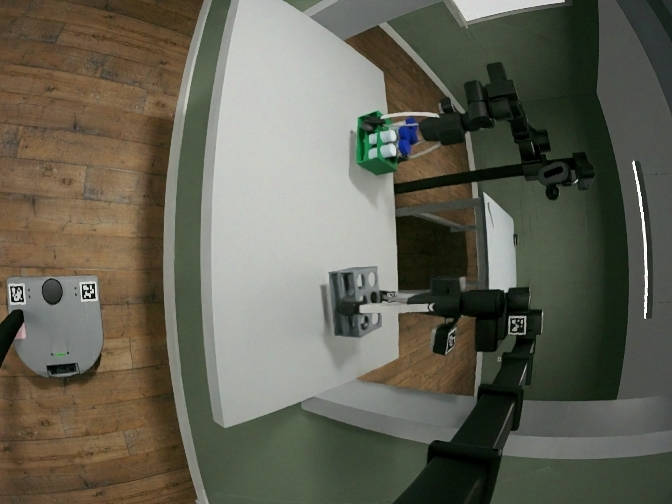

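Call:
execute_actions(actions=[{"r1":{"joints":{"arm_m":0.41,"lift_m":0.97,"wrist_roll_rad":2.05}},"r2":{"joints":{"lift_m":0.96}}}], cameras=[])

Call:
execute_actions(actions=[{"r1":{"joints":{"lift_m":0.951}},"r2":{"joints":{"gripper_m":0.179}}}], cameras=[])

Call:
execute_actions(actions=[{"r1":{"joints":{"gripper_m":0.095}},"r2":{"joints":{"lift_m":1.1}}}], cameras=[])

Call:
execute_actions(actions=[{"r1":{"joints":{"lift_m":0.945}},"r2":{"joints":{"arm_m":0.25}}}], cameras=[])

Call:
execute_actions(actions=[{"r1":{"joints":{"gripper_m":0.179}},"r2":{"joints":{"arm_m":0.12,"wrist_roll_rad":2.2,"wrist_pitch_rad":-1.57}}}], cameras=["r1_wrist_camera"])

Scene clock: 79.27 s.
r1.base_odometry: x=-1.370 y=+0.607 heading=-0.769 (m, m, rad; r1's odometry frame)
r1.turned_by_wheels: +0.000 (rad since the last result)
r1.turned_by_imu: -0.001 (rad since the last result)
r1.base_tilt: forward=-0.1 right=-1.3 (deg)
r1.lidar_m: 1.60 2.60 1.27 1.21 3.22 2.34 1.90 0.66 0.48 0.46 0.47 0.63
r1.head_depth_mm: - - 2448 755 616 521 1097 / - 3386 2563 755 618 521 1096 / - - 2597 637 616 522 1094 / 2530 3707 2470 623 618 522 1084 / 2522 3429 2575 757 620 523 484 / 2820 3281 2475 755 620 522 484 / - 3438 2372 760 620 522 483
r1.base_status: not commanded
r1.joint_positions: lift_m=+0.970 arm_m=+0.410 wrist_yaw_rad=+0.000 wrist_pitch_rad=-1.562 wrist_roll_rad=+2.053 gripper_m=+0.059 head_pan_rad=-1.563 head_tilt_rad=-0.691
r1.joint_status: all done
r1.motor_effort: left_wheel=-2(2) right_wheel=+4(3) lift_m=+33(33) arm_m=+8(8) wrist_yaw_rad=+0(1) wrist_pitch_rad=-4(4) wrist_roll_rad=-2(3) gripper_m=-17(16) head_pan_rad=-4(4) head_tilt_rad=-4(4) (%)
r1.hand_pose: x=-0.0214 y=-0.5323 z=+0.8524 quat_wxyz=(-0.169, -0.169, -0.689, -0.684) (m; r1's base frame)
r1.wrist_depth_mm: 195 196 197 196 197 198 197 / 201 202 202 201 203 204 204 / 208 209 207 71 210 209 210 / 215 214 73 72 216 217 218 / 222 222 140 75 140 225 226 / 231 230 143 80 79 231 234 / 239 242 120 82 80 241 243
r2.base_odometry: x=-0.332 y=+1.089 heading=+2.273 (m, m, rad; r2's odometry frame)
r2.turned_by_wheels: +0.000 (rad since the last result)
r2.turned_by_imu: +0.000 (rad since the last result)
r2.base_tilt: forward=-2.2 right=-0.5 (deg)
r2.lidar_m: 2.13 2.70 1.27 1.18 2.98 2.21 1.59 0.65 0.49 0.48 0.50 0.70
r2.head_depth_mm: - - 2350 697 611 522 1110 / - 3035 1646 740 613 524 1116 / - - 876 696 617 526 1123 / 2378 3615 882 676 620 527 1130 / 2404 3469 2536 754 621 529 1129 / 2427 3178 2474 756 625 532 1130 / - 3210 1318 763 627 533 1144
r2.base_status: not commanded
r2.joint_positions: lift_m=+0.960 arm_m=+0.410 wrist_yaw_rad=+0.000 wrist_pitch_rad=-1.552 wrist_roll_rad=+1.525 gripper_m=+0.049 head_pan_rad=-1.563 head_tilt_rad=-0.692
r2.joint_status: all done
r2.motor_effort: left_wheel=+2(3) right_wheel=-3(3) lift_m=+19(17) arm_m=+6(6) wrist_yaw_rad=+0(0) wrist_pitch_rad=-3(3) wrist_roll_rad=+2(2) gripper_m=-18(19) head_pan_rad=-3(3) head_tilt_rad=-4(4) (%)
r2.hand_pose: x=-0.0215 y=-0.5350 z=+0.8422 quat_wxyz=(+0.016, +0.016, -0.713, -0.701) (m; r2's base frame)
r2.wrist_depth_mm: 186 187 188 187 188 189 189 / 192 193 193 194 194 196 196 / 199 199 169 139 200 202 203 / 205 207 173 174 207 209 209 / 212 214 152 150 181 216 217 / 220 224 156 154 226 224 225 / 228 231 175 162 232 233 235
pictures: none
No camera images: the call's "cameras" was empty. Leave "cameras" out to get every camera's image.

Scene clock: 81.07 s.
r1.base_odometry: x=-1.370 y=+0.607 heading=-0.769 (m, m, rad; r1's odometry frame)
r1.turned_by_wheels: +0.000 (rad since the last result)
r1.turned_by_imu: +0.000 (rad since the last result)
r1.base_tilt: forward=-0.1 right=-1.4 (deg)
r1.lidar_m: 1.60 2.60 1.27 1.21 3.21 2.34 1.90 0.65 0.48 0.46 0.47 0.63
r1.head_depth_mm: - - - 752 617 521 1099 / - - 2678 755 616 522 1096 / - - 2779 648 618 522 1085 / 2543 3430 2475 631 619 522 1083 / 2496 3431 2578 759 619 522 486 / 2834 3236 2474 757 621 524 484 / - 3457 2389 763 620 524 482
r1.base_status: not commanded
r1.joint_positions: lift_m=+0.951 arm_m=+0.410 wrist_yaw_rad=+0.000 wrist_pitch_rad=-1.563 wrist_roll_rad=+2.053 gripper_m=+0.059 head_pan_rad=-1.563 head_tilt_rad=-0.691
r1.joint_status: all done
r1.motor_effort: left_wheel=-2(3) right_wheel=+4(4) lift_m=+29(33) arm_m=+8(8) wrist_yaw_rad=-1(0) wrist_pitch_rad=-3(4) wrist_roll_rad=-2(2) gripper_m=-16(17) head_pan_rad=-5(6) head_tilt_rad=-4(4) (%)
r1.hand_pose: x=-0.0214 y=-0.5321 z=+0.8336 quat_wxyz=(-0.169, -0.169, -0.689, -0.684) (m; r1's base frame)
r1.wrist_depth_mm: 178 178 178 179 178 179 180 / 184 183 184 183 185 185 186 / 190 191 132 71 191 192 192 / 197 194 73 72 196 198 199 / 204 202 140 75 140 206 205 / 210 209 143 79 79 211 214 / 219 219 120 82 80 221 222
r2.base_odometry: x=-0.332 y=+1.089 heading=+2.273 (m, m, rad; r2's odometry frame)
r2.turned_by_wheels: +0.000 (rad since the last result)
r2.turned_by_imu: +0.000 (rad since the last result)
r2.base_tilt: forward=-2.1 right=-0.5 (deg)
r2.lidar_m: 2.13 2.69 1.27 1.17 2.98 2.21 1.59 0.65 0.49 0.48 0.50 0.71
r2.head_depth_mm: - - 2315 697 610 522 1114 / - 3068 1644 741 615 524 1122 / - - 875 733 616 524 1123 / 2377 3575 - 697 618 527 1124 / 2394 3438 2536 751 623 530 1127 / 2409 3182 2489 757 625 532 1133 / - 3204 1321 758 628 533 1135
r2.base_status: not commanded
r2.joint_positions: lift_m=+0.960 arm_m=+0.410 wrist_yaw_rad=+0.000 wrist_pitch_rad=-1.554 wrist_roll_rad=+1.526 gripper_m=+0.179 head_pan_rad=-1.563 head_tilt_rad=-0.692
r2.joint_status: all done
r2.motor_effort: left_wheel=+4(2) right_wheel=-3(3) lift_m=+19(19) arm_m=+6(6) wrist_yaw_rad=-1(0) wrist_pitch_rad=-2(3) wrist_roll_rad=+2(2) gripper_m=+1(84) head_pan_rad=-3(3) head_tilt_rad=-4(4) (%)
r2.hand_pose: x=-0.0215 y=-0.5346 z=+0.8423 quat_wxyz=(+0.016, +0.016, -0.713, -0.701) (m; r2's base frame)
r2.wrist_depth_mm: 186 187 187 188 189 189 189 / 193 192 194 195 195 196 196 / 199 200 173 143 200 201 203 / 206 206 176 149 207 209 211 / 211 214 186 186 215 215 219 / - 221 191 157 223 - 227 / 229 231 192 168 232 235 236
pictures: none
No camera images: the call's "cameras" was empty. Leave "cameras" out to get every camera's image.

Scene clock: 83.17 s.
r1.base_odometry: x=-1.370 y=+0.607 heading=-0.769 (m, m, rad; r1's odometry frame)
r1.turned_by_wheels: +0.000 (rad since the last result)
r1.turned_by_imu: +0.000 (rad since the last result)
r1.base_tilt: forward=-0.1 right=-1.3 (deg)
r1.lidar_m: 1.60 2.60 1.27 1.20 3.21 2.34 1.90 0.66 0.47 0.46 0.47 0.63
r1.head_depth_mm: - - - 755 617 520 1098 / - - 2669 756 617 520 1087 / - - 2816 647 619 522 1087 / 2509 3449 2486 632 618 521 1083 / 2548 3430 2587 760 619 521 487 / 2847 3257 2469 760 620 523 484 / - 3411 2373 761 619 524 482
r1.base_status: not commanded
r1.joint_positions: lift_m=+0.951 arm_m=+0.410 wrist_yaw_rad=+0.000 wrist_pitch_rad=-1.563 wrist_roll_rad=+2.053 gripper_m=+0.095 head_pan_rad=-1.563 head_tilt_rad=-0.691
r1.joint_status: all done
r1.motor_effort: left_wheel=-3(2) right_wheel=+3(4) lift_m=+30(30) arm_m=+8(7) wrist_yaw_rad=-1(1) wrist_pitch_rad=-4(3) wrist_roll_rad=-2(3) gripper_m=-4(79) head_pan_rad=-5(5) head_tilt_rad=-3(4) (%)
r1.hand_pose: x=-0.0214 y=-0.5321 z=+0.8336 quat_wxyz=(-0.169, -0.169, -0.689, -0.684) (m; r1's base frame)
r1.wrist_depth_mm: 178 177 179 179 178 179 180 / 184 184 184 184 185 185 185 / 189 189 187 71 191 191 192 / 197 194 73 72 196 199 199 / 203 202 140 75 139 205 204 / 210 210 142 80 78 210 213 / 219 221 119 82 80 220 220
r2.base_odometry: x=-0.332 y=+1.089 heading=+2.273 (m, m, rad; r2's odometry frame)
r2.turned_by_wheels: +0.000 (rad since the last result)
r2.turned_by_imu: +0.000 (rad since the last result)
r2.base_tilt: forward=-2.1 right=-0.6 (deg)
r2.lidar_m: 2.13 2.69 1.27 1.18 2.98 2.22 1.59 0.65 0.49 0.48 0.50 0.70
r2.head_depth_mm: - 3355 2372 697 612 522 1114 / - 3349 2466 742 614 525 1120 / - 3129 2500 697 616 525 1125 / - 3390 2517 699 619 528 1124 / 2420 3405 2526 751 623 529 1130 / 2427 3210 2479 756 625 532 1133 / - 3171 1322 761 627 533 1135
r2.base_status: not commanded
r2.joint_positions: lift_m=+1.099 arm_m=+0.410 wrist_yaw_rad=+0.000 wrist_pitch_rad=-1.554 wrist_roll_rad=+1.526 gripper_m=+0.179 head_pan_rad=-1.563 head_tilt_rad=-0.692
r2.joint_status: all done
r2.motor_effort: left_wheel=+3(4) right_wheel=-3(3) lift_m=+28(28) arm_m=+7(7) wrist_yaw_rad=+0(0) wrist_pitch_rad=-2(2) wrist_roll_rad=+2(2) gripper_m=+0(0) head_pan_rad=-3(4) head_tilt_rad=-4(4) (%)
r2.hand_pose: x=-0.0215 y=-0.5346 z=+0.9815 quat_wxyz=(+0.016, +0.016, -0.713, -0.701) (m; r2's base frame)
r2.wrist_depth_mm: 319 315 317 318 319 321 - / 329 325 327 330 330 332 - / 339 338 335 335 339 341 - / 353 347 349 295 353 353 - / - 361 363 356 362 361 - / - 375 377 380 379 - - / - 387 394 390 391 401 -
pictures: none
No camera images: the call's "cameras" was empty. Leave "cameras" out to get every camera's image.

Scene clock: 85.60 s.
r1.base_odometry: x=-1.370 y=+0.607 heading=-0.769 (m, m, rad; r1's odometry frame)
r1.turned_by_wheels: +0.000 (rad since the last result)
r1.turned_by_imu: -0.001 (rad since the last result)
r1.base_tilt: forward=-0.1 right=-1.5 (deg)
r1.lidar_m: 1.60 2.60 1.28 1.20 3.22 2.33 1.90 0.65 0.47 0.45 0.47 0.64
r1.head_depth_mm: - - - 741 618 522 1102 / - - 2581 756 617 520 1090 / - - - 646 618 523 1084 / 2529 3449 2456 632 617 522 1081 / 2538 3426 2588 757 619 521 486 / 2835 3299 2466 760 620 523 485 / - 3460 2399 760 621 524 484
r1.base_status: not commanded
r1.joint_positions: lift_m=+0.946 arm_m=+0.410 wrist_yaw_rad=+0.001 wrist_pitch_rad=-1.564 wrist_roll_rad=+2.048 gripper_m=+0.095 head_pan_rad=-1.563 head_tilt_rad=-0.691
r1.joint_status: all done
r1.motor_effort: left_wheel=-3(3) right_wheel=+4(4) lift_m=+20(29) arm_m=+8(8) wrist_yaw_rad=-2(2) wrist_pitch_rad=-3(3) wrist_roll_rad=+1(2) gripper_m=-6(6) head_pan_rad=-5(5) head_tilt_rad=-4(3) (%)
r1.hand_pose: x=-0.0215 y=-0.5319 z=+0.8279 quat_wxyz=(-0.167, -0.167, -0.689, -0.685) (m; r1's base frame)
r1.wrist_depth_mm: 173 173 174 174 174 175 175 / 179 179 180 178 181 180 182 / 185 185 127 66 186 186 187 / 191 188 68 67 192 192 193 / 198 197 70 70 135 200 200 / 205 - 138 74 75 205 207 / 213 215 115 76 75 215 215
r2.base_odometry: x=-0.332 y=+1.089 heading=+2.273 (m, m, rad; r2's odometry frame)
r2.turned_by_wheels: +0.000 (rad since the last result)
r2.turned_by_imu: +0.000 (rad since the last result)
r2.base_tilt: forward=-2.1 right=-0.5 (deg)
r2.lidar_m: 2.13 2.69 1.27 1.18 2.98 2.21 1.59 0.65 0.49 0.48 0.50 0.70
r2.head_depth_mm: - 3425 2379 697 611 522 1115 / - 3064 2462 742 613 523 1116 / - - 2493 703 594 526 1121 / - - 2510 701 620 529 1126 / 2393 3302 2522 753 621 529 1132 / 2427 3178 2515 758 625 531 1138 / - 3169 1330 761 628 534 1138
r2.base_status: not commanded
r2.joint_positions: lift_m=+1.099 arm_m=+0.250 wrist_yaw_rad=+0.000 wrist_pitch_rad=-1.554 wrist_roll_rad=+1.526 gripper_m=+0.179 head_pan_rad=-1.563 head_tilt_rad=-0.692
r2.joint_status: all done
r2.motor_effort: left_wheel=+4(3) right_wheel=-3(3) lift_m=+27(28) arm_m=-4(5) wrist_yaw_rad=-1(0) wrist_pitch_rad=-2(2) wrist_roll_rad=+2(2) gripper_m=+0(1) head_pan_rad=-3(3) head_tilt_rad=-4(4) (%)
r2.hand_pose: x=-0.0215 y=-0.3753 z=+0.9815 quat_wxyz=(+0.016, +0.016, -0.713, -0.701) (m; r2's base frame)
r2.wrist_depth_mm: 315 317 318 319 318 - - / 325 325 326 328 327 - - / 338 280 337 340 339 - - / 348 291 348 350 353 - - / 358 358 362 364 - - - / - 376 377 379 - - - / 388 394 390 393 - - -
pictures: none
No camera images: the call's "cameras" was empty. Leave "cameras" out to get every camera's image.

Scene clock: 87.80 s.
r1.base_odometry: x=-1.370 y=+0.607 heading=-0.769 (m, m, rad; r1's odometry frame)
r1.turned_by_wheels: +0.000 (rad since the last result)
r1.turned_by_imu: +0.000 (rad since the last result)
r1.base_tilt: forward=+0.0 right=-1.3 (deg)
r1.lidar_m: 1.60 2.61 1.27 1.21 3.24 2.33 1.90 0.65 0.47 0.46 0.47 0.63
r1.head_depth_mm: - - - 732 618 521 1097 / - - 2577 756 620 522 1091 / - - 2695 646 618 522 1082 / 2509 3463 2449 630 602 523 1084 / 2549 3420 2586 759 617 522 485 / 2790 3292 2469 758 620 523 484 / - 3418 2396 758 622 523 482
r1.base_status: not commanded
r1.joint_positions: lift_m=+0.945 arm_m=+0.410 wrist_yaw_rad=+0.001 wrist_pitch_rad=-1.564 wrist_roll_rad=+2.048 gripper_m=+0.179 head_pan_rad=-1.563 head_tilt_rad=-0.691
r1.joint_status: all done
r1.motor_effort: left_wheel=-3(3) right_wheel=+4(5) lift_m=+29(30) arm_m=+8(8) wrist_yaw_rad=-1(1) wrist_pitch_rad=-3(3) wrist_roll_rad=+1(1) gripper_m=+0(91) head_pan_rad=-5(5) head_tilt_rad=-4(4) (%)
r1.hand_pose: x=-0.0215 y=-0.5319 z=+0.8276 quat_wxyz=(-0.167, -0.167, -0.689, -0.685) (m; r1's base frame)
r1.wrist_depth_mm: 172 173 172 174 174 174 174 / 178 179 179 177 179 180 180 / 184 184 126 65 185 185 186 / 189 187 67 66 190 191 192 / 194 196 69 69 136 199 199 / - 204 137 72 76 206 205 / 212 212 115 75 74 214 216
r2.base_odometry: x=-0.332 y=+1.089 heading=+2.273 (m, m, rad; r2's odometry frame)
r2.turned_by_wheels: +0.000 (rad since the last result)
r2.turned_by_imu: +0.000 (rad since the last result)
r2.base_tilt: forward=-2.1 right=-0.6 (deg)
r2.lidar_m: 2.13 2.70 1.27 1.18 2.99 2.21 1.59 0.65 0.49 0.48 0.50 0.70
r2.head_depth_mm: - 3123 2565 - 611 521 1113 / - 3104 - - 614 525 1119 / - - - - 616 527 1125 / 2375 - - 772 605 527 1150 / 2398 3514 926 752 630 542 1153 / 2419 3208 2498 758 624 532 1135 / - 3194 1324 761 627 534 1142
r2.base_status: not commanded
r2.joint_positions: lift_m=+1.099 arm_m=+0.120 wrist_yaw_rad=+0.000 wrist_pitch_rad=-1.561 wrist_roll_rad=+2.194 gripper_m=+0.179 head_pan_rad=-1.563 head_tilt_rad=-0.692
r2.joint_status: all done
r2.motor_effort: left_wheel=+2(3) right_wheel=-3(3) lift_m=+27(27) arm_m=-5(5) wrist_yaw_rad=-1(1) wrist_pitch_rad=-3(3) wrist_roll_rad=+3(2) gripper_m=+0(0) head_pan_rad=-3(4) head_tilt_rad=-4(4) (%)
r2.hand_pose: x=-0.0214 y=-0.2436 z=+0.9817 quat_wxyz=(-0.218, -0.216, -0.676, -0.670) (m; r2's base frame)
r2.wrist_depth_mm: 445 706 - - - - - / 387 327 327 - - - - / 335 336 337 - - - - / 346 348 350 - - - - / 354 359 365 369 - - - / - 372 375 381 - - - / 349 381 395 395 - - -
pictures: r1_wrist_camera
camera_calibration (this result's frames):
r1_wrist_camera: T_world_to_cam=[[0.487862, 0.872721, 0.0186833, 0.456281], [0.849385, -0.479536, 0.220433, -0.390739], [0.201335, -0.0916715, -0.975223, 0.925926], [0, 0, 0, 1]] pos_world=[-0.0771361, -0.500698, 0.980591]
Images, in order (width x height): r1_wrist_camera 644x364.

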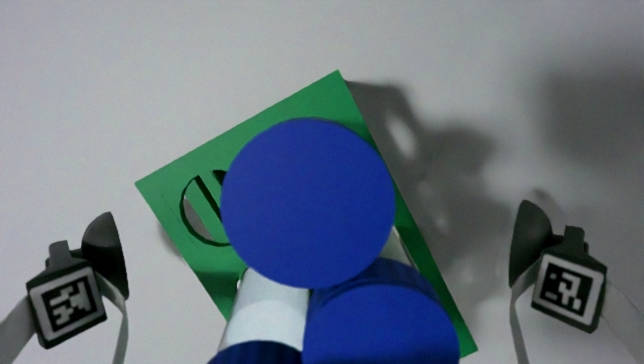

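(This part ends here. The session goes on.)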